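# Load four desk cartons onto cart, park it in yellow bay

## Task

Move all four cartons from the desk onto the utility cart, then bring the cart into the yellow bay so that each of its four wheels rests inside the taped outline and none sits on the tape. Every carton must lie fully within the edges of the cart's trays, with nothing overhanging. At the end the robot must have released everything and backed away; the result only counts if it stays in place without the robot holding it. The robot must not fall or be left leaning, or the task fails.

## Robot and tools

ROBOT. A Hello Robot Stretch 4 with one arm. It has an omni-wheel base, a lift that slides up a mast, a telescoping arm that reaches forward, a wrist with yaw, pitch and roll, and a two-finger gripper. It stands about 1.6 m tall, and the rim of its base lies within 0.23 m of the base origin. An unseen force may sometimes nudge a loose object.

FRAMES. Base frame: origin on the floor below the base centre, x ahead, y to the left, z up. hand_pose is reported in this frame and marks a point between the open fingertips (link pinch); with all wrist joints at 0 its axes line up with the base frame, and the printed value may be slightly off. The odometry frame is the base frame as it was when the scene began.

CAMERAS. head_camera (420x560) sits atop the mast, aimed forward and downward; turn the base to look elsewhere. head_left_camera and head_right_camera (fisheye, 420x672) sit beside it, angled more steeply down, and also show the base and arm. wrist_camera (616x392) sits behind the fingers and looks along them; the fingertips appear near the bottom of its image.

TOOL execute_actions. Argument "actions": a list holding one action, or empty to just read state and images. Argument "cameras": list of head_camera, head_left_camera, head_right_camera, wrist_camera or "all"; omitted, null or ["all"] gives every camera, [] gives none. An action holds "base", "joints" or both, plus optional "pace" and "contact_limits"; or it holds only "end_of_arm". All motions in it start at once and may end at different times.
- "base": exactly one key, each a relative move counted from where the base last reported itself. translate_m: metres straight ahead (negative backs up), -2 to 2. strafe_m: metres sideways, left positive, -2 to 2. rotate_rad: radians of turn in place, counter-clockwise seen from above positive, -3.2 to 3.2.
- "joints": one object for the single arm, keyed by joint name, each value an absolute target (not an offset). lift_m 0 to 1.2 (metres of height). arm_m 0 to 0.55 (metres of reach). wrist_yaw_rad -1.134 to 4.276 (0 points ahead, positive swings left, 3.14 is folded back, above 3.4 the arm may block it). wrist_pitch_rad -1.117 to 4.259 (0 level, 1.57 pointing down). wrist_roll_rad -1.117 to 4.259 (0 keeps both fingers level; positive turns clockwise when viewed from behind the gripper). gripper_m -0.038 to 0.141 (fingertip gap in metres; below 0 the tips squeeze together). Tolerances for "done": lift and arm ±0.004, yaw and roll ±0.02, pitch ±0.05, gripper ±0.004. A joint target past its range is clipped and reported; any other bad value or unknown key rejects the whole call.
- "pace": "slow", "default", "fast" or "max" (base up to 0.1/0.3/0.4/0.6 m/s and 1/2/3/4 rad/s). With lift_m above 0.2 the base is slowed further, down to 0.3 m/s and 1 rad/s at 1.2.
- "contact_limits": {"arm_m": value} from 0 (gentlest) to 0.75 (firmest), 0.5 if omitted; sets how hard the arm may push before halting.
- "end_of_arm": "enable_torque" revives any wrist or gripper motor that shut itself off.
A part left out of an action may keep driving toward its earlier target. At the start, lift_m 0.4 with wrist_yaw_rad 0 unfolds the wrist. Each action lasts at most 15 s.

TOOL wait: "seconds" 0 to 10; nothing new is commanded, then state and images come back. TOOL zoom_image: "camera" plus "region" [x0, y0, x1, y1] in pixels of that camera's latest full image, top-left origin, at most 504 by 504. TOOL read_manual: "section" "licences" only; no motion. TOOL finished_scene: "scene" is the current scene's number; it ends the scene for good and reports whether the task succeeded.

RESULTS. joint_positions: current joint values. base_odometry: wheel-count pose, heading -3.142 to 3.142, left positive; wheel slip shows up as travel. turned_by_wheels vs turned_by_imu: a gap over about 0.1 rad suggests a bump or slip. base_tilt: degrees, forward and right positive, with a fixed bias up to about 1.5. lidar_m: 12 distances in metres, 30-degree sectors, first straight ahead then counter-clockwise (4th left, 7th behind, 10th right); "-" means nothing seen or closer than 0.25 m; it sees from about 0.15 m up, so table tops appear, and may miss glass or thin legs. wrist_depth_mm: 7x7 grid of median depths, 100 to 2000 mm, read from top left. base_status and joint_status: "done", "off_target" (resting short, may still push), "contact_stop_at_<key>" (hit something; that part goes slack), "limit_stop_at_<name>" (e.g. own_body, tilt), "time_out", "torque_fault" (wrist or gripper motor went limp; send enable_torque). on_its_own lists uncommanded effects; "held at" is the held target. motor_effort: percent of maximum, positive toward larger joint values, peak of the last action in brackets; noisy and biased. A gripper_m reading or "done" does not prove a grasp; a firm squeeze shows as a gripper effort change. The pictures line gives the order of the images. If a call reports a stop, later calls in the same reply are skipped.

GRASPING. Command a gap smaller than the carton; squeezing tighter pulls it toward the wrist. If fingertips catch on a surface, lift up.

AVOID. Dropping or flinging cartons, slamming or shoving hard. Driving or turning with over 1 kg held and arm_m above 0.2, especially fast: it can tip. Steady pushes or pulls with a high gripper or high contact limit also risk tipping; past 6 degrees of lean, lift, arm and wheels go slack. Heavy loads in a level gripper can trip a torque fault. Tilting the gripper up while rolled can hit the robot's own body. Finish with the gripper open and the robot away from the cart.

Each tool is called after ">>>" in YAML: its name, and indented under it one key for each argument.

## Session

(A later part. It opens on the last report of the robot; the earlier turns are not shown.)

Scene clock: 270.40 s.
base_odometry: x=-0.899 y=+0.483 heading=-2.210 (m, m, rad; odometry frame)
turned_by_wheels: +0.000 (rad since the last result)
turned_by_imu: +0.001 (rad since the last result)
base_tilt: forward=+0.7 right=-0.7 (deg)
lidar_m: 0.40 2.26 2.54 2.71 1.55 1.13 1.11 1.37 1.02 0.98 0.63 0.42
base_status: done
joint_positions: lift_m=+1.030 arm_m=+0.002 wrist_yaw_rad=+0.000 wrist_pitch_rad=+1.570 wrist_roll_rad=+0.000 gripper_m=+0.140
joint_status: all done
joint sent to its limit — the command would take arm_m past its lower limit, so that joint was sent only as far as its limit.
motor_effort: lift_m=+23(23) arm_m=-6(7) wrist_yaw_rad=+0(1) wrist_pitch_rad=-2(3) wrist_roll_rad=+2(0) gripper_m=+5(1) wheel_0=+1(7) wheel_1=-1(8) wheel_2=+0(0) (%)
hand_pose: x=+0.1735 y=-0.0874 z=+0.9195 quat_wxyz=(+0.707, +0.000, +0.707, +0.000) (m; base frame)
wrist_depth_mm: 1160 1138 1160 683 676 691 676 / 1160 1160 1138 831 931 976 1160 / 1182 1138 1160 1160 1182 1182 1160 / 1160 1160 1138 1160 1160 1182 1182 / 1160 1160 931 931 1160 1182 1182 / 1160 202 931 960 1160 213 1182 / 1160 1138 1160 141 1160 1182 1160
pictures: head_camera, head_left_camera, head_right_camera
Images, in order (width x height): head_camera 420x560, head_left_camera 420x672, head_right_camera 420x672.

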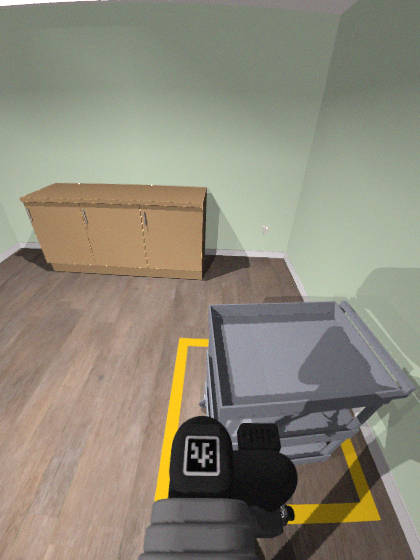

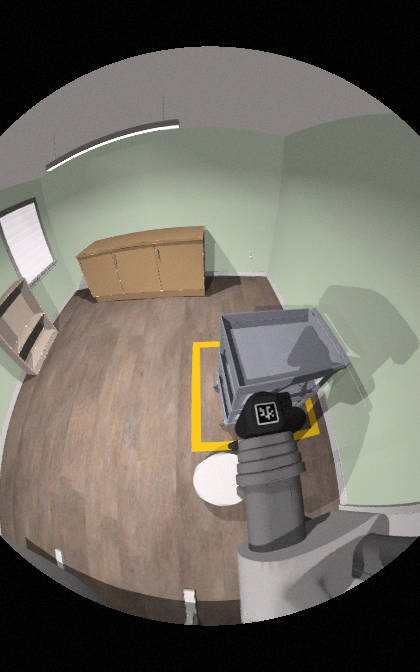

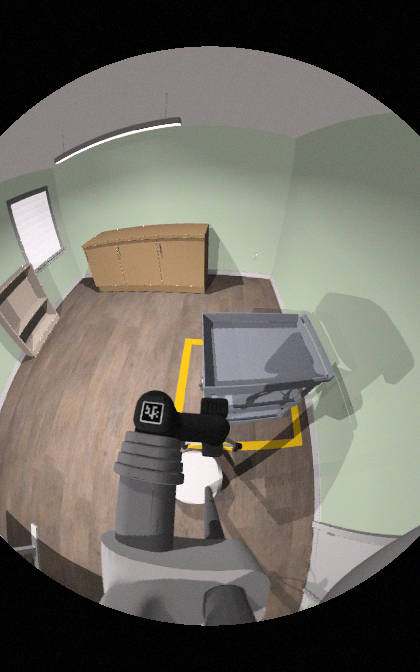

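>>> execute_actions:
  actions:
    - {"base":{"rotate_rad":3.2},"pace":"fast"}

Scene clock: 277.57 s.
base_odometry: x=-0.899 y=+0.483 heading=+0.990 (m, m, rad; odometry frame)
turned_by_wheels: +3.200 (rad since the last result)
turned_by_imu: +3.127 (rad since the last result)
base_tilt: forward=+0.7 right=-0.7 (deg)
lidar_m: 1.13 1.35 1.05 0.97 0.60 0.42 0.42 2.32 2.56 2.69 1.50 1.13
base_status: done
joint_positions: lift_m=+1.030 arm_m=+0.002 wrist_yaw_rad=+0.000 wrist_pitch_rad=+1.570 wrist_roll_rad=+0.000 gripper_m=+0.140
joint_status: not commanded
motor_effort: lift_m=+22(23) arm_m=-6(6) wrist_yaw_rad=+0(0) wrist_pitch_rad=-1(2) wrist_roll_rad=-1(1) gripper_m=+2(2) wheel_0=-1(4) wheel_1=+1(4) wheel_2=+0(5) (%)
hand_pose: x=+0.1735 y=-0.0874 z=+0.9195 quat_wxyz=(+0.707, +0.000, +0.707, +0.000) (m; base frame)
wrist_depth_mm: 1160 1160 1138 1160 1138 1182 1160 / 1160 1160 1160 1182 1138 1160 1182 / 1160 1138 1138 1160 1160 1160 1160 / 1160 1160 1160 1160 1160 1160 1160 / 1160 1182 931 931 1160 1160 1182 / 1160 201 931 946 1182 213 1160 / 1160 1138 1182 141 1160 1138 1182
pictures: head_camera, head_left_camera, head_right_camera, wrist_camera
Images, in order (width x height): head_camera 420x560, head_left_camera 420x672, head_right_camera 420x672, wrist_camera 616x392.

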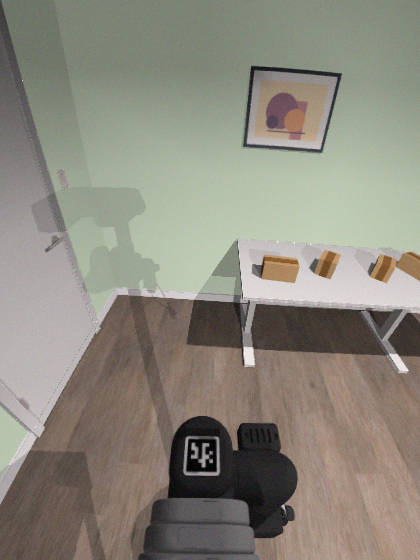

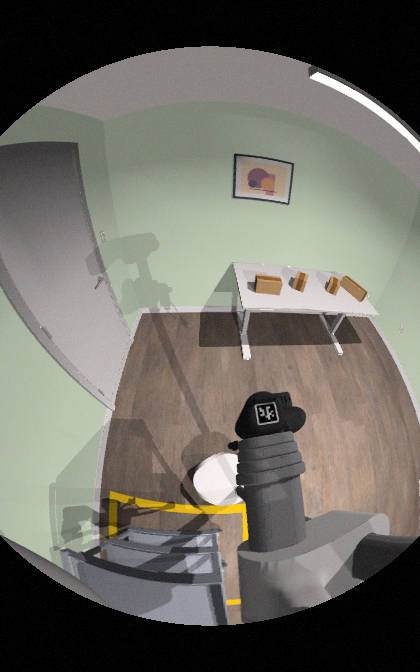

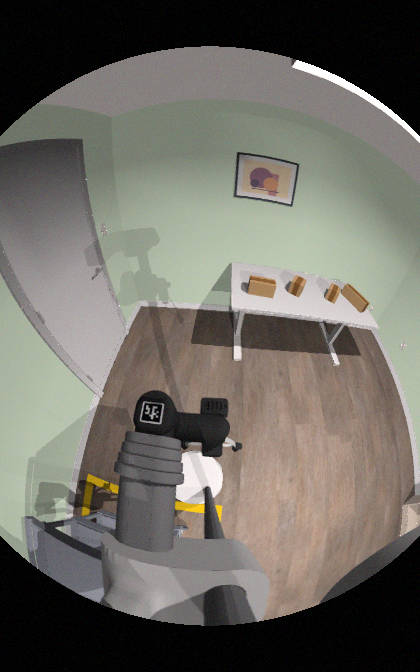

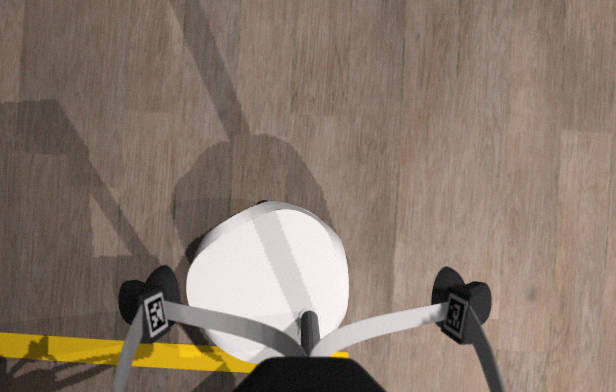

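>>> zoom_image:
  camera: "head_camera"
  region: [220, 220, 420, 330]

Region (220, 220, 420, 330) of head_camera's 420x560 image, scaled by 2.520, with more detail than that image has; it fills the top 277 rows of this view, and the rest is white.

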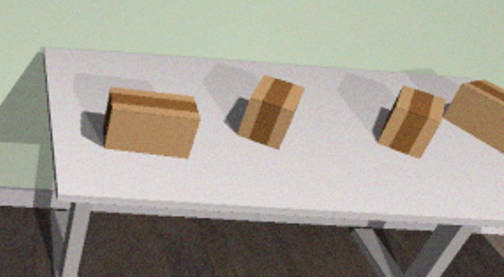

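>>> execute_actions:
  actions:
    - {"base":{"rotate_rad":-0.265},"joints":{"wrist_roll_rad":1.57},"pace":"fast"}
  cameras: []

>>> execute_actions:
  actions:
    - {"base":{"translate_m":0.85},"joints":{"lift_m":1.1,"arm_m":0.33},"pace":"fast"}

Scene clock: 312.43 s.
base_odometry: x=-0.899 y=+0.483 heading=+0.725 (m, m, rad; odometry frame)
turned_by_wheels: -0.265 (rad since the last result)
turned_by_imu: -0.258 (rad since the last result)
base_tilt: forward=+0.6 right=-0.8 (deg)
lidar_m: 1.10 1.88 1.12 0.98 1.00 0.48 0.38 2.17 2.64 2.53 2.72 1.23
base_status: done
joint_positions: lift_m=+1.030 arm_m=+0.002 wrist_yaw_rad=+0.000 wrist_pitch_rad=+1.570 wrist_roll_rad=+1.569 gripper_m=+0.140
joint_status: all done
motor_effort: lift_m=+22(22) arm_m=-6(6) wrist_yaw_rad=+0(0) wrist_pitch_rad=-2(2) wrist_roll_rad=+1(5) gripper_m=+2(1) wheel_0=+2(5) wheel_1=-1(5) wheel_2=-1(6) (%)
hand_pose: x=+0.1735 y=-0.0874 z=+0.9195 quat_wxyz=(+0.501, +0.500, +0.500, -0.499) (m; base frame)
wrist_depth_mm: 1160 1160 1138 1160 1160 1160 1205 / 1138 1138 1182 1182 1160 1182 1205 / 1160 1160 1160 1160 1182 1182 1205 / 1160 1138 1182 1160 946 1205 1182 / 1160 1138 1160 946 931 585 345 / 1138 201 1160 946 960 214 1025 / 1138 1138 1160 141 1182 1160 1025
pictures: none
No camera images: the call's "cameras" was empty. Leave "cameras" out to get every camera's image.

Scene clock: 316.43 s.
base_odometry: x=-0.263 y=+1.047 heading=+0.725 (m, m, rad; odometry frame)
turned_by_wheels: +0.000 (rad since the last result)
turned_by_imu: -0.002 (rad since the last result)
base_tilt: forward=+0.7 right=-0.7 (deg)
lidar_m: 0.26 0.29 1.25 1.15 1.15 1.44 1.24 3.00 2.79 2.52 0.53 0.30
base_status: done
joint_positions: lift_m=+1.100 arm_m=+0.329 wrist_yaw_rad=+0.000 wrist_pitch_rad=+1.570 wrist_roll_rad=+1.570 gripper_m=+0.140
joint_status: all done
motor_effort: lift_m=+23(24) arm_m=+6(6) wrist_yaw_rad=+0(1) wrist_pitch_rad=-1(1) wrist_roll_rad=+2(1) gripper_m=+1(2) wheel_0=-1(5) wheel_1=+0(4) wheel_2=+0(7) (%)
hand_pose: x=+0.5002 y=-0.0874 z=+0.9895 quat_wxyz=(+0.501, +0.500, +0.500, -0.499) (m; base frame)
wrist_depth_mm: 492 492 492 496 1255 1255 1281 / 484 492 496 496 500 1255 1255 / 484 488 377 500 504 1255 1281 / 484 492 375 492 496 1042 1255 / 488 492 373 496 500 1008 1255 / 484 201 373 492 500 214 1229 / 484 488 488 141 496 1255 1255
pictures: head_camera, head_left_camera, head_right_camera, wrist_camera
Images, in order (width x height): head_camera 420x560, head_left_camera 420x672, head_right_camera 420x672, wrist_camera 616x392.

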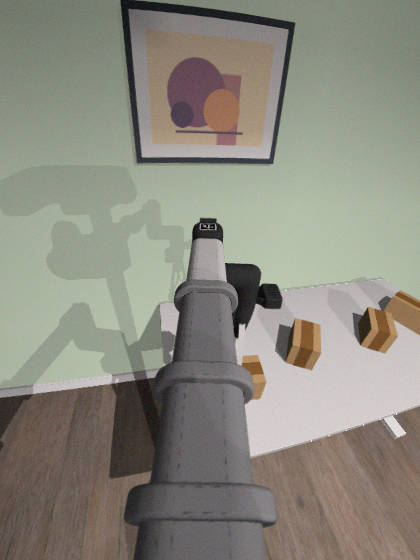

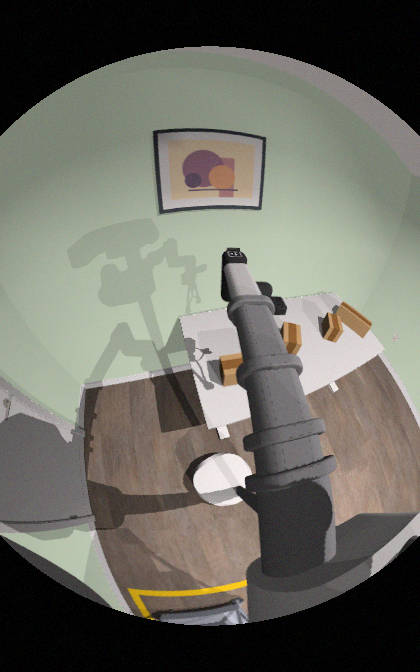

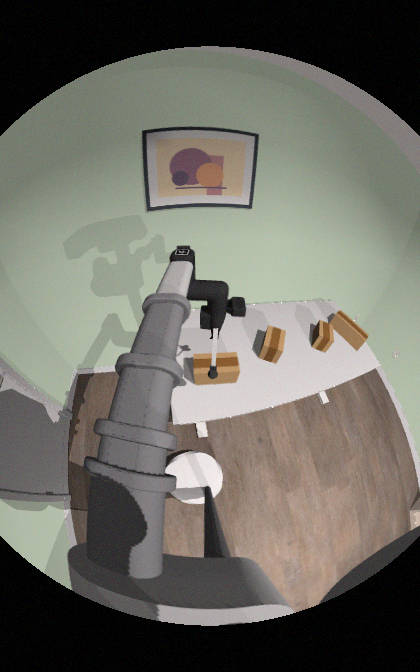

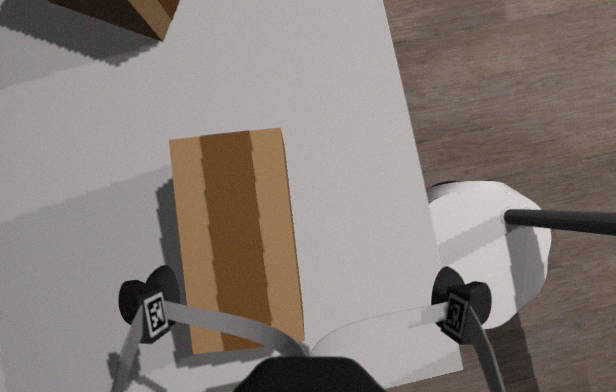

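>>> execute_actions:
  actions:
    - {"joints":{"lift_m":0.99,"arm_m":0.398,"wrist_roll_rad":1.457,"gripper_m":0.141}}
  cameras: ["wrist_camera"]

Scene clock: 326.30 s.
base_odometry: x=-0.263 y=+1.047 heading=+0.725 (m, m, rad; odometry frame)
turned_by_wheels: +0.000 (rad since the last result)
turned_by_imu: +0.001 (rad since the last result)
base_tilt: forward=+0.7 right=-0.8 (deg)
lidar_m: 0.27 0.27 1.28 1.14 1.17 1.41 1.24 3.02 2.78 2.53 0.55 0.28
base_status: not commanded
joint_positions: lift_m=+0.990 arm_m=+0.397 wrist_yaw_rad=+0.000 wrist_pitch_rad=+1.570 wrist_roll_rad=+1.458 gripper_m=+0.141
joint_status: all done
motor_effort: lift_m=+16(24) arm_m=+6(6) wrist_yaw_rad=+0(0) wrist_pitch_rad=-2(1) wrist_roll_rad=-3(5) gripper_m=+2(0) wheel_0=+0(1) wheel_1=+0(0) wheel_2=+0(1) (%)
hand_pose: x=+0.5681 y=-0.0874 z=+0.8800 quat_wxyz=(+0.528, +0.471, +0.527, -0.471) (m; base frame)
wrist_depth_mm: 379 382 384 389 389 394 1160 / 379 379 384 387 389 392 1160 / 377 379 384 265 389 392 1138 / 379 379 382 265 387 392 1138 / 377 377 382 264 389 392 917 / 375 209 264 264 267 211 904 / 375 377 377 142 387 389 1138
pictures: wrist_camera
Images, in order (width x height): wrist_camera 616x392.

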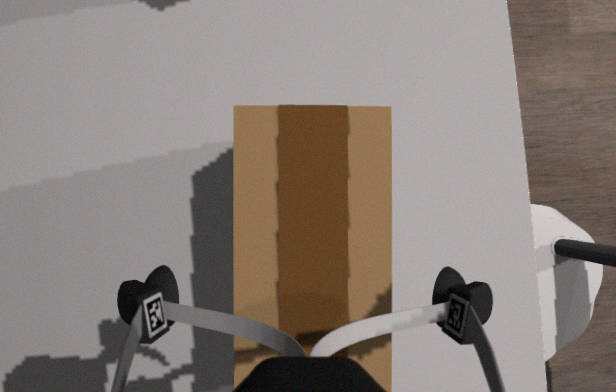

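>>> execute_actions:
  actions:
    - {"joints":{"lift_m":0.905}}
  cameras: []

>>> execute_actions:
  actions:
    - {"joints":{"gripper_m":0.06}}
  cameras: ["wrist_camera"]

Scene clock: 332.50 s.
base_odometry: x=-0.263 y=+1.047 heading=+0.725 (m, m, rad; odometry frame)
turned_by_wheels: +0.000 (rad since the last result)
turned_by_imu: +0.001 (rad since the last result)
base_tilt: forward=+0.7 right=-0.7 (deg)
lidar_m: 0.27 0.32 1.28 1.16 1.14 1.44 1.24 3.03 2.79 2.50 0.54 0.30
base_status: not commanded
joint_positions: lift_m=+0.906 arm_m=+0.397 wrist_yaw_rad=+0.000 wrist_pitch_rad=+1.571 wrist_roll_rad=+1.458 gripper_m=+0.141
joint_status: all done
motor_effort: lift_m=+13(15) arm_m=+6(6) wrist_yaw_rad=+0(0) wrist_pitch_rad=-6(6) wrist_roll_rad=-2(2) gripper_m=+3(2) wheel_0=-1(1) wheel_1=+0(0) wheel_2=+0(0) (%)
hand_pose: x=+0.5677 y=-0.0874 z=+0.7953 quat_wxyz=(+0.527, +0.471, +0.528, -0.471) (m; base frame)
wrist_depth_mm: 296 300 301 301 306 306 309 / 297 297 182 183 183 306 306 / 296 296 181 181 183 304 309 / 296 296 181 181 183 304 307 / 296 296 180 181 183 304 306 / 294 204 180 181 182 210 306 / 293 294 180 142 182 304 304
pictures: none
No camera images: the call's "cameras" was empty. Leave "cameras" out to get every camera's image.

Scene clock: 334.33 s.
base_odometry: x=-0.263 y=+1.047 heading=+0.725 (m, m, rad; odometry frame)
turned_by_wheels: +0.000 (rad since the last result)
turned_by_imu: +0.001 (rad since the last result)
base_tilt: forward=+0.6 right=-0.7 (deg)
lidar_m: 0.26 0.33 1.28 1.15 1.17 1.41 1.22 3.01 2.77 2.54 0.56 0.32
base_status: not commanded
joint_positions: lift_m=+0.905 arm_m=+0.397 wrist_yaw_rad=+0.000 wrist_pitch_rad=+1.570 wrist_roll_rad=+1.457 gripper_m=+0.061
joint_status: all done
motor_effort: lift_m=+16(16) arm_m=+6(6) wrist_yaw_rad=+1(1) wrist_pitch_rad=-2(10) wrist_roll_rad=-3(2) gripper_m=-23(25) wheel_0=-1(1) wheel_1=+0(0) wheel_2=+0(0) (%)
hand_pose: x=+0.5680 y=-0.0874 z=+0.7950 quat_wxyz=(+0.528, +0.471, +0.527, -0.471) (m; base frame)
wrist_depth_mm: 293 297 297 298 301 304 306 / 294 296 171 172 174 304 306 / 293 294 171 171 174 304 304 / 293 294 169 170 172 303 303 / 290 294 169 169 171 301 304 / 291 200 167 168 170 303 303 / 290 293 166 167 168 301 304
pictures: wrist_camera
Images, in order (width x height): wrist_camera 616x392.

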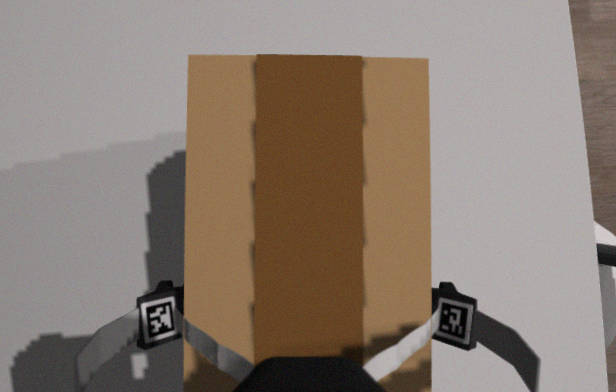

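>>> execute_actions:
  actions:
    - {"joints":{"lift_m":1.0,"arm_m":0.2},"pace":"fast"}
  cameras: []

>>> execute_actions:
  actions:
    - {"base":{"rotate_rad":3.1},"joints":{"lift_m":1.0,"arm_m":0.05,"wrist_roll_rad":1.19},"pace":"fast"}

Scene clock: 358.57 s.
base_odometry: x=-0.263 y=+1.047 heading=+0.725 (m, m, rad; odometry frame)
turned_by_wheels: +0.000 (rad since the last result)
turned_by_imu: +0.001 (rad since the last result)
base_tilt: forward=+0.7 right=-0.7 (deg)
lidar_m: 0.26 0.29 1.29 1.13 1.16 1.40 1.26 3.01 2.78 2.53 0.54 0.30
base_status: not commanded
joint_positions: lift_m=+1.000 arm_m=+0.201 wrist_yaw_rad=+0.000 wrist_pitch_rad=+1.570 wrist_roll_rad=+1.457 gripper_m=+0.061
joint_status: all done
motor_effort: lift_m=+24(25) arm_m=-6(7) wrist_yaw_rad=+1(1) wrist_pitch_rad=-3(1) wrist_roll_rad=+0(2) gripper_m=-21(24) wheel_0=-1(0) wheel_1=+0(0) wheel_2=+0(0) (%)
hand_pose: x=+0.3721 y=-0.0874 z=+0.8893 quat_wxyz=(+0.528, +0.471, +0.527, -0.471) (m; base frame)
wrist_depth_mm: 389 392 394 397 1160 1160 1160 / 387 392 171 172 174 1160 1160 / 387 389 171 171 173 1160 1160 / 389 389 169 170 172 1138 1160 / 387 389 168 169 171 931 1160 / 384 200 167 168 169 931 1160 / 384 389 166 167 169 1160 1138
pictures: none
No camera images: the call's "cameras" was empty. Leave "cameras" out to get every camera's image.

Scene clock: 361.80 s.
base_odometry: x=-0.263 y=+1.047 heading=-2.458 (m, m, rad; odometry frame)
turned_by_wheels: +3.100 (rad since the last result)
turned_by_imu: +3.028 (rad since the last result)
base_tilt: forward=+0.7 right=-0.8 (deg)
lidar_m: 1.25 2.97 2.76 2.56 0.59 0.34 0.27 0.70 1.22 1.14 0.28 0.25
base_status: done
joint_positions: lift_m=+1.000 arm_m=+0.051 wrist_yaw_rad=+0.000 wrist_pitch_rad=+1.570 wrist_roll_rad=+1.190 gripper_m=+0.061
joint_status: all done
motor_effort: lift_m=+23(24) arm_m=-6(7) wrist_yaw_rad=-1(1) wrist_pitch_rad=-1(3) wrist_roll_rad=-1(6) gripper_m=-23(22) wheel_0=-2(4) wheel_1=+0(5) wheel_2=+0(6) (%)
hand_pose: x=+0.2222 y=-0.0874 z=+0.8894 quat_wxyz=(+0.586, +0.397, +0.585, -0.396) (m; base frame)
wrist_depth_mm: 1118 1138 1138 1138 1138 1160 1160 / 1118 1118 172 172 175 1138 1182 / 1098 1138 171 171 173 1138 1160 / 1118 1098 169 171 172 1138 1138 / 1118 1118 168 169 170 1160 1182 / 1118 200 167 168 170 445 1138 / 1098 1098 166 167 168 1138 368
pictures: head_camera, head_left_camera, head_right_camera, wrist_camera
Images, in order (width x height): head_camera 420x560, head_left_camera 420x672, head_right_camera 420x672, wrist_camera 616x392.

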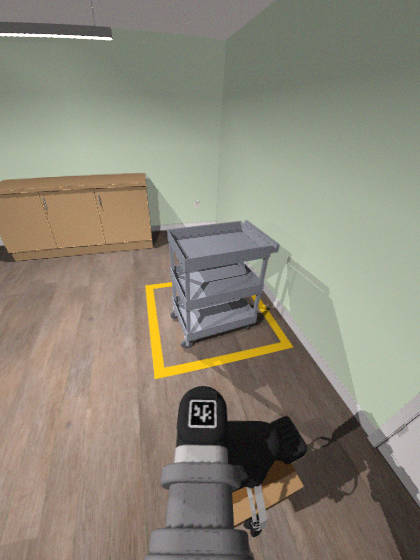

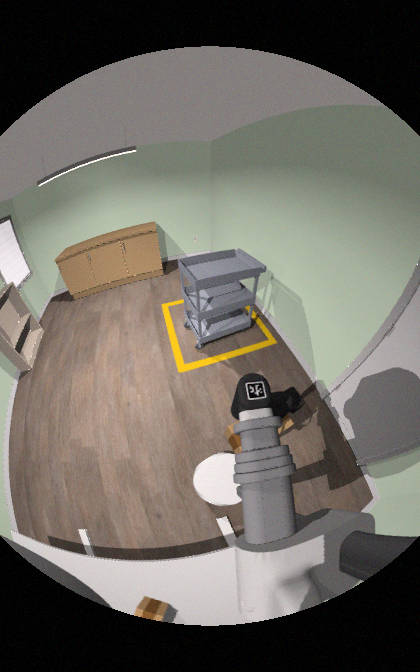

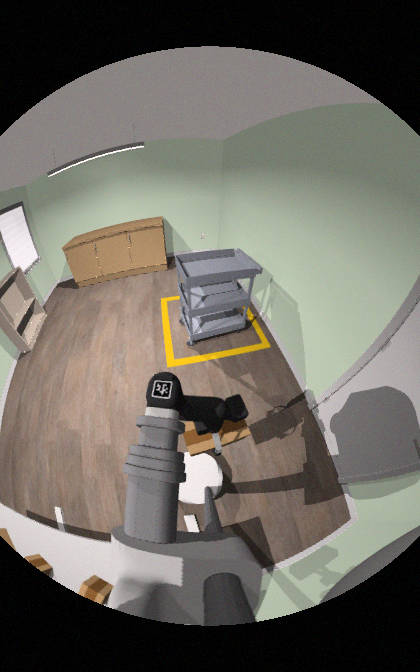

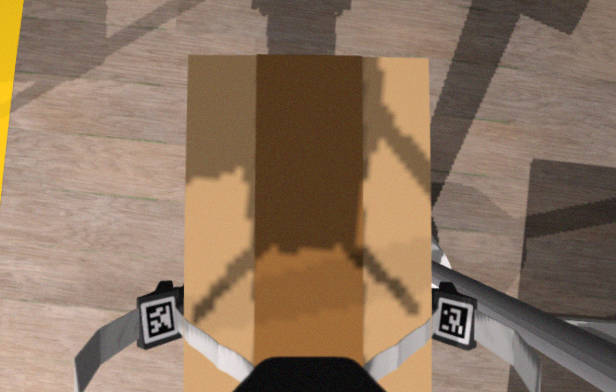

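>>> zoom_image:
  camera: "head_camera"
  region: [140, 200, 300, 390]

Region (140, 200, 300, 390) of head_camera's 420x560 image, scaled by 2.653, with more detail than that image has; it fills the left 424 columns of this view, and the rest is white.

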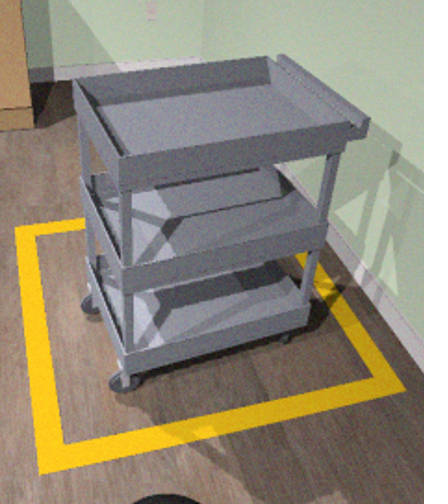

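>>> execute_actions:
  actions:
    - {"base":{"translate_m":0.97},"joints":{"lift_m":1.1,"arm_m":0.5,"wrist_roll_rad":1.24},"pace":"fast"}

Scene clock: 378.93 s.
base_odometry: x=-1.015 y=+0.434 heading=-2.458 (m, m, rad; odometry frame)
turned_by_wheels: +0.000 (rad since the last result)
turned_by_imu: -0.001 (rad since the last result)
base_tilt: forward=+0.8 right=-0.7 (deg)
lidar_m: 0.29 0.29 2.39 2.59 2.80 1.42 1.23 1.93 1.05 0.92 0.90 0.38
base_status: done
joint_positions: lift_m=+1.100 arm_m=+0.499 wrist_yaw_rad=+0.000 wrist_pitch_rad=+1.570 wrist_roll_rad=+1.240 gripper_m=+0.061
joint_status: all done
motor_effort: lift_m=+24(23) arm_m=+6(8) wrist_yaw_rad=-1(1) wrist_pitch_rad=-1(4) wrist_roll_rad=+0(0) gripper_m=-21(24) wheel_0=-1(6) wheel_1=+0(6) wheel_2=+0(9) (%)
hand_pose: x=+0.6702 y=-0.0874 z=+0.9894 quat_wxyz=(+0.576, +0.411, +0.575, -0.410) (m; base frame)
wrist_depth_mm: 1205 404 415 421 427 427 404 / 1205 415 172 172 174 424 399 / 1205 415 171 171 173 427 404 / 1182 415 170 170 172 424 410 / 1205 415 168 169 171 427 404 / 1205 200 168 168 170 424 397 / 1205 387 166 167 168 424 392
pictures: head_camera, head_left_camera, head_right_camera, wrist_camera
Images, in order (width x height): head_camera 420x560, head_left_camera 420x672, head_right_camera 420x672, wrist_camera 616x392.

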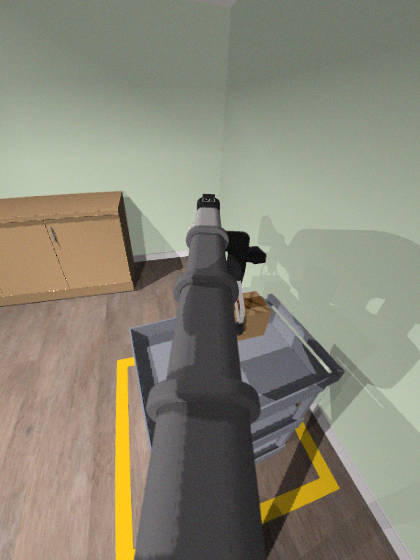

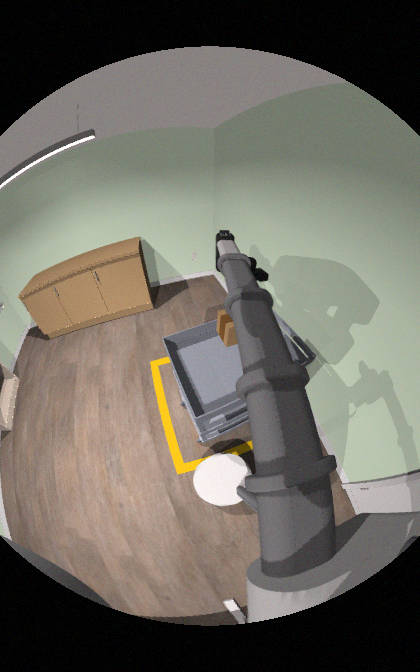

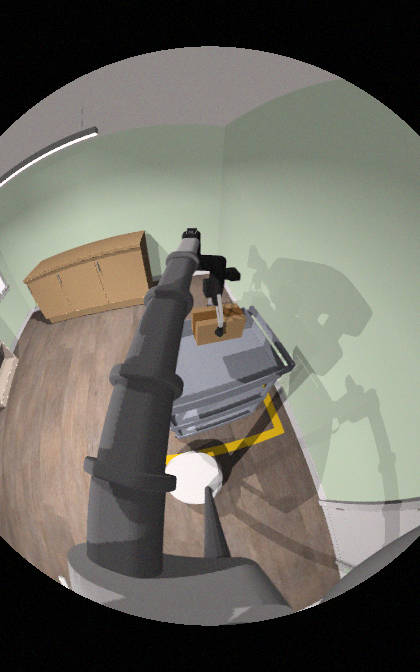

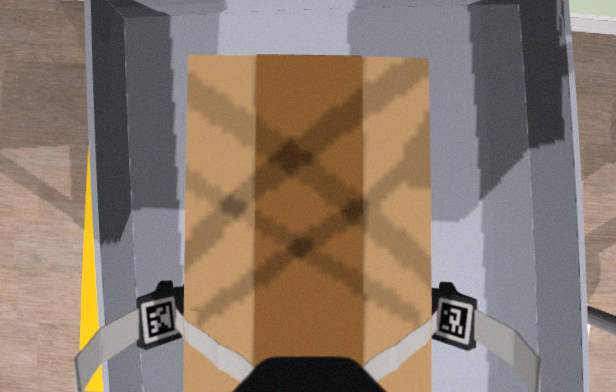

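>>> execute_actions:
  actions:
    - {"base":{"strafe_m":-0.07},"joints":{"lift_m":1.07,"arm_m":0.55,"wrist_roll_rad":1.22}}
  cameras: []

>>> execute_actions:
  actions:
    - {"base":{"translate_m":0.04}}
  cameras: ["wrist_camera","head_right_camera"]

Scene clock: 394.83 s.
base_odometry: x=-1.060 y=+0.488 heading=-2.458 (m, m, rad; odometry frame)
turned_by_wheels: +0.000 (rad since the last result)
turned_by_imu: +0.001 (rad since the last result)
base_tilt: forward=+0.7 right=-0.7 (deg)
lidar_m: 0.31 0.32 2.44 2.69 2.89 1.38 1.21 1.82 0.98 0.82 0.80 0.39
base_status: done
joint_positions: lift_m=+1.070 arm_m=+0.549 wrist_yaw_rad=+0.000 wrist_pitch_rad=+1.570 wrist_roll_rad=+1.220 gripper_m=+0.061
joint_status: all done
motor_effort: lift_m=+17(23) arm_m=+6(7) wrist_yaw_rad=+0(0) wrist_pitch_rad=-1(1) wrist_roll_rad=-1(5) gripper_m=-23(24) wheel_0=+0(8) wheel_1=+0(10) wheel_2=-1(1) (%)
hand_pose: x=+0.7201 y=-0.0874 z=+0.9599 quat_wxyz=(+0.580, +0.405, +0.579, -0.405) (m; base frame)
wrist_depth_mm: 1205 338 1138 1118 1098 1042 357 / 1160 370 171 172 174 394 384 / 1182 387 171 172 173 397 399 / 1205 387 169 170 172 394 397 / 1182 384 168 169 171 397 397 / 1182 199 168 168 169 394 394 / 1205 349 166 167 168 392 397
pictures: none
No camera images: the call's "cameras" was empty. Leave "cameras" out to get every camera's image.

Scene clock: 395.90 s.
base_odometry: x=-1.091 y=+0.463 heading=-2.458 (m, m, rad; odometry frame)
turned_by_wheels: +0.000 (rad since the last result)
turned_by_imu: +0.000 (rad since the last result)
base_tilt: forward=+0.7 right=-0.7 (deg)
lidar_m: 0.27 0.26 2.40 2.68 2.88 1.49 1.28 1.71 1.01 0.85 0.82 0.36
base_status: done
joint_positions: lift_m=+1.070 arm_m=+0.549 wrist_yaw_rad=+0.000 wrist_pitch_rad=+1.570 wrist_roll_rad=+1.220 gripper_m=+0.061
joint_status: not commanded
motor_effort: lift_m=+17(17) arm_m=+6(6) wrist_yaw_rad=+0(0) wrist_pitch_rad=-1(1) wrist_roll_rad=-1(1) gripper_m=-25(22) wheel_0=+0(5) wheel_1=+1(6) wheel_2=+0(10) (%)
hand_pose: x=+0.7202 y=-0.0874 z=+0.9599 quat_wxyz=(+0.580, +0.405, +0.579, -0.405) (m; base frame)
wrist_depth_mm: 1182 1138 334 338 343 347 370 / 1205 1182 171 173 174 387 392 / 1182 1182 171 171 173 397 397 / 1182 1205 169 170 172 397 399 / 1160 1182 168 169 171 397 397 / 1182 200 167 168 169 394 397 / 1182 347 166 167 168 394 399
pictures: head_right_camera, wrist_camera
Images, in order (width x height): head_right_camera 420x672, wrist_camera 616x392.

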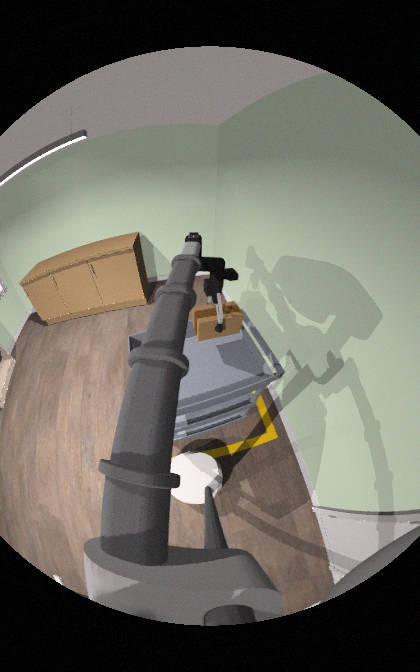

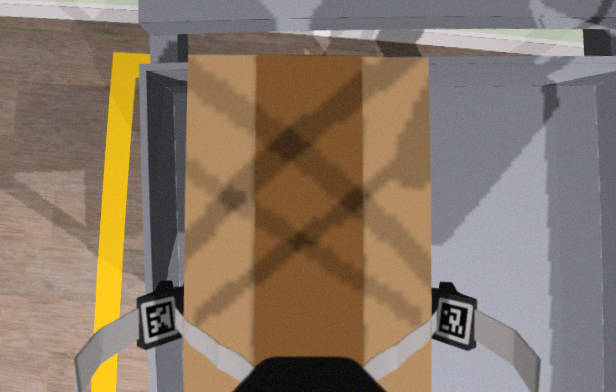

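>>> execute_actions:
  actions:
    - {"joints":{"lift_m":0.972}}
  cameras: []

>>> execute_actions:
  actions:
    - {"joints":{"gripper_m":0.135}}
  cameras: ["wrist_camera"]

Scene clock: 403.40 s.
base_odometry: x=-1.091 y=+0.463 heading=-2.458 (m, m, rad; odometry frame)
turned_by_wheels: +0.000 (rad since the last result)
turned_by_imu: +0.001 (rad since the last result)
base_tilt: forward=+0.7 right=-0.7 (deg)
lidar_m: 0.28 0.26 2.39 2.65 2.90 1.48 1.27 1.72 0.99 0.83 0.79 0.35
base_status: not commanded
joint_positions: lift_m=+0.972 arm_m=+0.549 wrist_yaw_rad=+0.000 wrist_pitch_rad=+1.570 wrist_roll_rad=+1.221 gripper_m=+0.061
joint_status: all done
motor_effort: lift_m=+16(18) arm_m=+6(6) wrist_yaw_rad=+0(0) wrist_pitch_rad=+0(1) wrist_roll_rad=-2(2) gripper_m=-24(23) wheel_0=+0(0) wheel_1=+1(1) wheel_2=+0(0) (%)
hand_pose: x=+0.7202 y=-0.0874 z=+0.8620 quat_wxyz=(+0.580, +0.405, +0.579, -0.405) (m; base frame)
wrist_depth_mm: 1098 235 242 247 251 253 255 / 1078 286 171 172 174 296 297 / 1098 285 170 171 173 296 297 / 1078 282 169 170 171 294 297 / 1078 278 168 168 170 294 297 / 1078 199 167 168 169 294 296 / 1060 251 166 167 168 294 294
pictures: none
No camera images: the call's "cameras" was empty. Leave "cameras" out to get every camera's image.

Scene clock: 405.13 s.
base_odometry: x=-1.091 y=+0.463 heading=-2.458 (m, m, rad; odometry frame)
turned_by_wheels: +0.000 (rad since the last result)
turned_by_imu: +0.001 (rad since the last result)
base_tilt: forward=+0.7 right=-0.7 (deg)
lidar_m: 0.27 0.25 2.38 2.66 2.88 1.43 1.26 1.71 0.99 0.83 0.82 0.36
base_status: not commanded
joint_positions: lift_m=+0.972 arm_m=+0.549 wrist_yaw_rad=+0.000 wrist_pitch_rad=+1.571 wrist_roll_rad=+1.221 gripper_m=+0.135
joint_status: all done
motor_effort: lift_m=+14(16) arm_m=+6(6) wrist_yaw_rad=+0(1) wrist_pitch_rad=-5(9) wrist_roll_rad=-2(2) gripper_m=+1(21) wheel_0=+0(0) wheel_1=+1(1) wheel_2=+0(0) (%)
hand_pose: x=+0.7198 y=-0.0874 z=+0.8622 quat_wxyz=(+0.579, +0.405, +0.580, -0.405) (m; base frame)
wrist_depth_mm: 1098 244 258 247 249 252 254 / 1118 279 178 179 180 303 303 / 1118 277 178 178 180 300 303 / 1078 276 178 178 179 300 303 / 1098 271 178 178 179 300 303 / 1078 213 177 178 179 298 300 / 1078 230 177 141 178 297 300
pictures: wrist_camera
Images, in order (width x height): wrist_camera 616x392.

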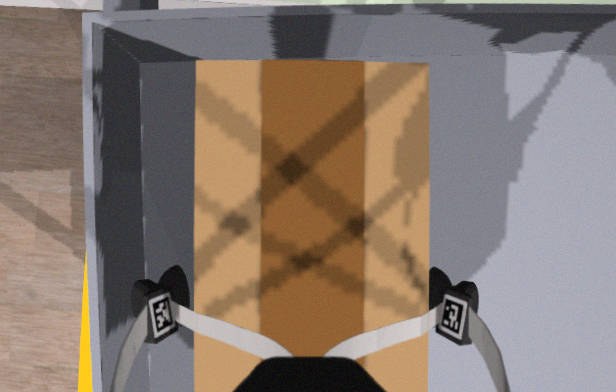

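>>> execute_actions:
  actions:
    - {"joints":{"lift_m":1.07,"gripper_m":0.141},"pace":"fast"}
  cameras: []

>>> execute_actions:
  actions:
    - {"base":{"rotate_rad":3.03},"joints":{"arm_m":0.2,"wrist_roll_rad":-0.2},"pace":"fast"}
  cameras: ["head_camera"]

Scene clock: 421.97 s.
base_odometry: x=-1.091 y=+0.463 heading=-2.458 (m, m, rad; odometry frame)
turned_by_wheels: +0.000 (rad since the last result)
turned_by_imu: +0.001 (rad since the last result)
base_tilt: forward=+0.7 right=-0.7 (deg)
lidar_m: 0.28 0.27 2.38 2.65 2.85 1.47 1.28 1.71 1.00 0.83 0.84 0.36
base_status: not commanded
joint_positions: lift_m=+1.070 arm_m=+0.549 wrist_yaw_rad=+0.000 wrist_pitch_rad=+1.570 wrist_roll_rad=+1.220 gripper_m=+0.141
joint_status: all done
motor_effort: lift_m=+23(24) arm_m=+5(5) wrist_yaw_rad=-1(0) wrist_pitch_rad=-1(5) wrist_roll_rad=-2(0) gripper_m=+3(4) wheel_0=+1(0) wheel_1=+1(1) wheel_2=+0(0) (%)
hand_pose: x=+0.7203 y=-0.0874 z=+0.9595 quat_wxyz=(+0.580, +0.405, +0.579, -0.405) (m; base frame)
wrist_depth_mm: 1182 1138 334 342 343 349 370 / 1205 1182 357 338 379 387 394 / 1205 1182 392 271 392 397 397 / 1182 1182 387 271 392 394 397 / 1182 1182 387 270 394 397 399 / 1182 209 268 270 273 211 399 / 1182 1182 387 142 394 394 397
pictures: none
No camera images: the call's "cameras" was empty. Leave "cameras" out to get every camera's image.

Scene clock: 425.43 s.
base_odometry: x=-1.091 y=+0.463 heading=+0.572 (m, m, rad; odometry frame)
turned_by_wheels: +3.030 (rad since the last result)
turned_by_imu: +2.960 (rad since the last result)
base_tilt: forward=+0.7 right=-0.7 (deg)
lidar_m: 1.26 1.99 1.07 0.85 0.83 0.42 0.29 0.27 0.34 2.67 2.87 1.67
base_status: done
joint_positions: lift_m=+1.070 arm_m=+0.201 wrist_yaw_rad=+0.000 wrist_pitch_rad=+1.570 wrist_roll_rad=-0.199 gripper_m=+0.141
joint_status: all done
motor_effort: lift_m=+22(23) arm_m=-6(6) wrist_yaw_rad=+0(1) wrist_pitch_rad=-1(1) wrist_roll_rad=-2(5) gripper_m=+1(3) wheel_0=-1(6) wheel_1=-1(7) wheel_2=+0(6) (%)
hand_pose: x=+0.3722 y=-0.0874 z=+0.9595 quat_wxyz=(+0.704, -0.070, +0.703, +0.070) (m; base frame)
wrist_depth_mm: 1205 1205 1205 1205 1205 1205 1182 / 1182 1182 1205 1229 1205 1205 1205 / 1182 1182 1205 1205 1229 1229 1205 / 1205 1205 1205 1182 1205 1229 1205 / 1229 1205 1205 1205 1182 1229 1205 / 1205 209 976 976 1229 211 1205 / 1205 1205 991 142 1205 1205 1229
pictures: head_camera
Images, in order (width x height): head_camera 420x560.

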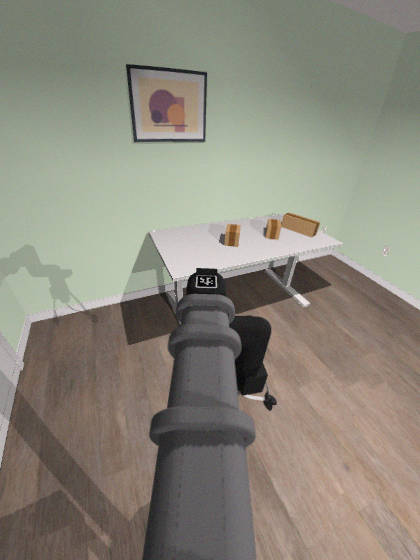

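>>> execute_actions:
  actions:
    - {"base":{"translate_m":1.1},"joints":{"arm_m":0.5,"lift_m":1.08,"wrist_roll_rad":0},"pace":"fast"}
  cameras: ["wrist_camera","head_right_camera"]

Scene clock: 435.00 s.
base_odometry: x=-0.165 y=+1.058 heading=+0.571 (m, m, rad; odometry frame)
turned_by_wheels: +0.000 (rad since the last result)
turned_by_imu: -0.002 (rad since the last result)
base_tilt: forward=+0.6 right=-0.7 (deg)
lidar_m: 0.25 0.25 0.25 1.26 1.24 1.39 1.32 3.06 2.74 2.50 0.61 0.31
base_status: done
joint_positions: lift_m=+1.080 arm_m=+0.499 wrist_yaw_rad=+0.000 wrist_pitch_rad=+1.570 wrist_roll_rad=+0.000 gripper_m=+0.141
joint_status: all done
motor_effort: lift_m=+23(26) arm_m=+6(7) wrist_yaw_rad=-1(1) wrist_pitch_rad=-1(2) wrist_roll_rad=+1(5) gripper_m=+1(2) wheel_0=-2(5) wheel_1=-1(7) wheel_2=+0(11) (%)
hand_pose: x=+0.6702 y=-0.0874 z=+0.9695 quat_wxyz=(+0.707, +0.000, +0.707, +0.000) (m; base frame)
wrist_depth_mm: 473 469 477 473 473 477 477 / 469 473 473 473 473 473 473 / 469 473 469 473 355 477 480 / 469 473 477 477 355 355 477 / 469 469 473 473 355 477 477 / 469 209 469 473 357 211 477 / 473 469 469 141 477 477 477
pictures: head_right_camera, wrist_camera
Images, in order (width x height): head_right_camera 420x672, wrist_camera 616x392.

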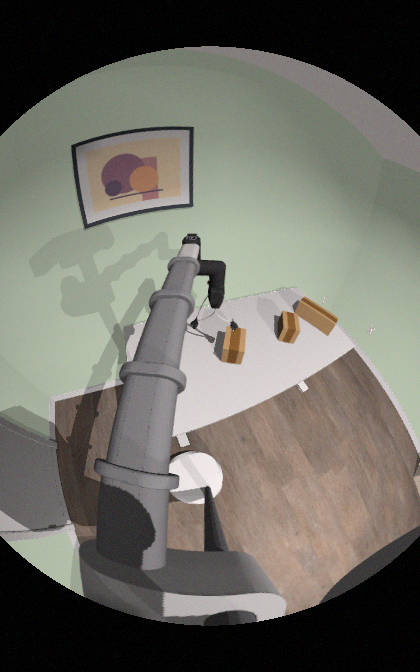

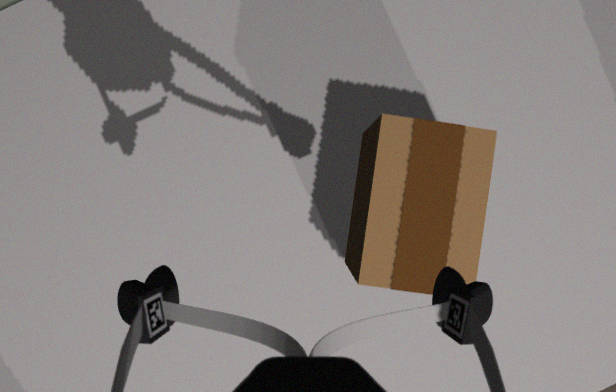

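>>> execute_actions:
  actions:
    - {"base":{"strafe_m":-0.11},"joints":{"arm_m":0.543,"lift_m":0.99,"wrist_roll_rad":0.14}}
  cameras: ["wrist_camera"]

Scene clock: 441.77 s.
base_odometry: x=-0.106 y=+0.966 heading=+0.571 (m, m, rad; odometry frame)
turned_by_wheels: +0.000 (rad since the last result)
turned_by_imu: +0.001 (rad since the last result)
base_tilt: forward=+0.6 right=-0.7 (deg)
lidar_m: 0.27 0.26 0.30 1.37 1.35 1.47 1.30 2.99 2.65 2.37 0.80 0.36
base_status: done
joint_positions: lift_m=+0.990 arm_m=+0.542 wrist_yaw_rad=+0.000 wrist_pitch_rad=+1.570 wrist_roll_rad=+0.139 gripper_m=+0.141
joint_status: all done
motor_effort: lift_m=+16(23) arm_m=+6(7) wrist_yaw_rad=+0(1) wrist_pitch_rad=-1(1) wrist_roll_rad=+3(2) gripper_m=-1(1) wheel_0=+0(8) wheel_1=+1(9) wheel_2=-1(2) (%)
hand_pose: x=+0.7131 y=-0.0874 z=+0.8800 quat_wxyz=(+0.706, +0.049, +0.705, -0.049) (m; base frame)
wrist_depth_mm: 379 382 382 384 387 384 384 / 379 382 384 384 384 387 384 / 379 379 384 382 384 387 387 / 379 382 384 263 387 389 387 / 379 382 382 265 387 389 387 / 379 209 265 265 264 211 387 / 379 384 384 142 384 387 389
pictures: wrist_camera
Images, in order (width x height): wrist_camera 616x392.

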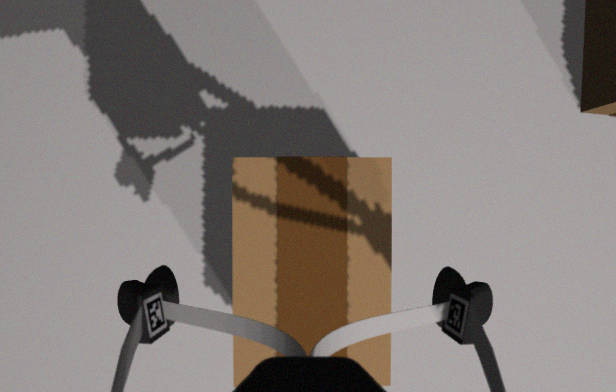

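>>> execute_actions:
  actions:
    - {"joints":{"lift_m":0.905},"pace":"fast"}
  cameras: []

>>> execute_actions:
  actions:
    - {"joints":{"gripper_m":0.06}}
  cameras: ["wrist_camera"]

Scene clock: 446.03 s.
base_odometry: x=-0.106 y=+0.966 heading=+0.571 (m, m, rad; odometry frame)
turned_by_wheels: +0.000 (rad since the last result)
turned_by_imu: +0.001 (rad since the last result)
base_tilt: forward=+0.7 right=-0.6 (deg)
lidar_m: 0.27 0.25 0.29 1.35 1.35 1.47 1.31 2.98 2.65 2.36 0.76 0.36
base_status: not commanded
joint_positions: lift_m=+0.906 arm_m=+0.542 wrist_yaw_rad=+0.000 wrist_pitch_rad=+1.571 wrist_roll_rad=+0.140 gripper_m=+0.141
joint_status: all done
motor_effort: lift_m=+13(18) arm_m=+6(6) wrist_yaw_rad=+0(0) wrist_pitch_rad=-5(6) wrist_roll_rad=+0(2) gripper_m=+4(3) wheel_0=+0(0) wheel_1=+0(0) wheel_2=-1(1) (%)
hand_pose: x=+0.7127 y=-0.0874 z=+0.7953 quat_wxyz=(+0.705, +0.049, +0.706, -0.049) (m; base frame)
wrist_depth_mm: 296 297 298 300 301 303 303 / 297 297 298 300 300 304 303 / 297 297 298 181 301 301 303 / 297 298 181 181 182 301 303 / 296 298 181 181 182 303 303 / 297 205 181 181 182 211 304 / 297 298 181 141 182 303 304
pictures: none
No camera images: the call's "cameras" was empty. Leave "cameras" out to get every camera's image.

Scene clock: 447.87 s.
base_odometry: x=-0.106 y=+0.966 heading=+0.571 (m, m, rad; odometry frame)
turned_by_wheels: +0.000 (rad since the last result)
turned_by_imu: +0.000 (rad since the last result)
base_tilt: forward=+0.7 right=-0.7 (deg)
lidar_m: 0.27 0.27 0.27 1.38 1.35 1.49 1.30 3.02 2.65 2.38 0.80 0.33
base_status: not commanded
joint_positions: lift_m=+0.905 arm_m=+0.542 wrist_yaw_rad=+0.000 wrist_pitch_rad=+1.570 wrist_roll_rad=+0.140 gripper_m=+0.061
joint_status: all done
motor_effort: lift_m=+17(17) arm_m=+6(6) wrist_yaw_rad=+0(0) wrist_pitch_rad=-2(5) wrist_roll_rad=+1(0) gripper_m=-24(21) wheel_0=+0(1) wheel_1=+0(0) wheel_2=-2(2) (%)
hand_pose: x=+0.7130 y=-0.0874 z=+0.7949 quat_wxyz=(+0.706, +0.049, +0.705, -0.049) (m; base frame)
wrist_depth_mm: 294 294 294 294 297 297 297 / 294 296 294 297 297 297 298 / 294 296 171 170 171 298 300 / 294 294 169 169 171 300 300 / 293 296 169 169 170 298 300 / 293 199 168 168 169 298 298 / 294 297 167 167 168 298 300
pictures: wrist_camera
Images, in order (width x height): wrist_camera 616x392.

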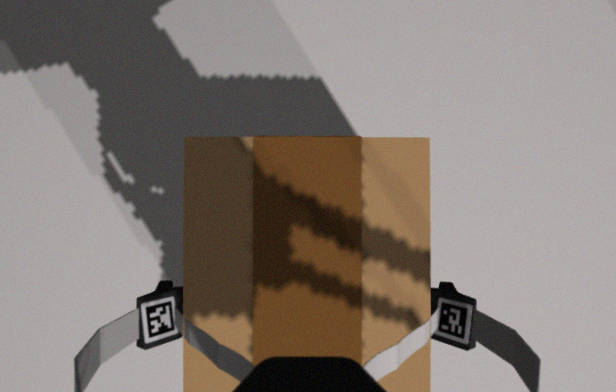

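>>> execute_actions:
  actions:
    - {"joints":{"lift_m":1.0,"arm_m":0.25},"pace":"fast"}
  cameras: []

>>> execute_actions:
  actions:
    - {"base":{"rotate_rad":-3.07},"joints":{"lift_m":1.0,"arm_m":0.05,"wrist_roll_rad":1.17},"pace":"fast"}
  cameras: ["head_camera"]

Scene clock: 460.73 s.
base_odometry: x=-0.106 y=+0.966 heading=+0.571 (m, m, rad; odometry frame)
turned_by_wheels: +0.000 (rad since the last result)
turned_by_imu: +0.001 (rad since the last result)
base_tilt: forward=+0.6 right=-0.7 (deg)
lidar_m: 0.25 0.25 0.29 1.36 1.37 1.50 1.32 2.99 2.61 2.39 0.80 0.31
base_status: not commanded
joint_positions: lift_m=+1.000 arm_m=+0.251 wrist_yaw_rad=+0.000 wrist_pitch_rad=+1.570 wrist_roll_rad=+0.140 gripper_m=+0.061
joint_status: all done
motor_effort: lift_m=+25(26) arm_m=-6(6) wrist_yaw_rad=+0(1) wrist_pitch_rad=-3(3) wrist_roll_rad=+1(0) gripper_m=-24(22) wheel_0=-1(0) wheel_1=+0(0) wheel_2=-1(2) (%)
hand_pose: x=+0.4220 y=-0.0874 z=+0.8893 quat_wxyz=(+0.706, +0.049, +0.705, -0.049) (m; base frame)
wrist_depth_mm: 389 389 389 394 392 394 397 / 392 389 394 392 394 394 397 / 389 392 170 171 172 397 399 / 392 387 169 170 171 394 1138 / 387 394 169 169 170 1138 1138 / 392 200 168 168 169 1138 1138 / 389 392 167 167 167 1118 1160
pictures: none
No camera images: the call's "cameras" was empty. Leave "cameras" out to get every camera's image.

Scene clock: 463.93 s.
base_odometry: x=-0.106 y=+0.966 heading=-2.499 (m, m, rad; odometry frame)
turned_by_wheels: -3.070 (rad since the last result)
turned_by_imu: -2.998 (rad since the last result)
base_tilt: forward=+0.6 right=-0.7 (deg)
lidar_m: 1.29 3.00 2.62 2.31 0.66 0.34 0.25 0.29 0.29 1.36 1.36 0.25
base_status: done
joint_positions: lift_m=+1.000 arm_m=+0.051 wrist_yaw_rad=+0.000 wrist_pitch_rad=+1.570 wrist_roll_rad=+1.170 gripper_m=+0.061
joint_status: all done
motor_effort: lift_m=+24(23) arm_m=-6(8) wrist_yaw_rad=+0(1) wrist_pitch_rad=-1(0) wrist_roll_rad=+2(4) gripper_m=-23(22) wheel_0=+1(4) wheel_1=-1(7) wheel_2=-1(7) (%)
hand_pose: x=+0.2222 y=-0.0874 z=+0.8894 quat_wxyz=(+0.590, +0.390, +0.589, -0.390) (m; base frame)
wrist_depth_mm: 1138 1118 1138 1118 1138 1182 1160 / 1118 1118 1118 1138 1138 1138 1160 / 1118 1118 170 170 171 1138 1160 / 1098 1118 169 169 170 1160 1160 / 1098 1118 168 169 170 1138 1098 / 1098 200 168 168 169 445 1138 / 1118 1098 167 167 168 1138 368
pictures: head_camera
Images, in order (width x height): head_camera 420x560.

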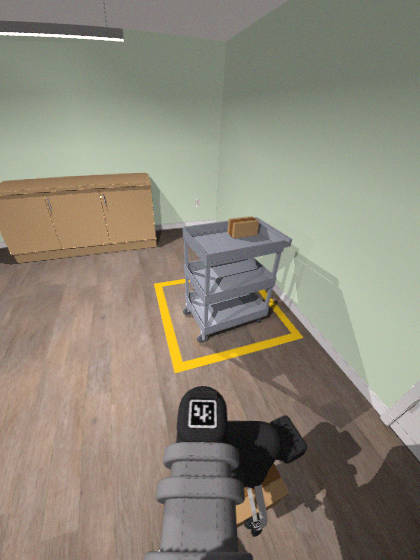

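>>> zoom_image:
  camera: "head_camera"
  region: [160, 200, 310, 300]

Region (160, 200, 310, 300) of head_camera's 420x560 image, scaled by 3.360, with more detail than that image has.

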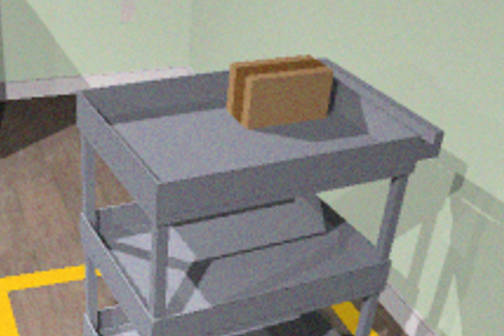

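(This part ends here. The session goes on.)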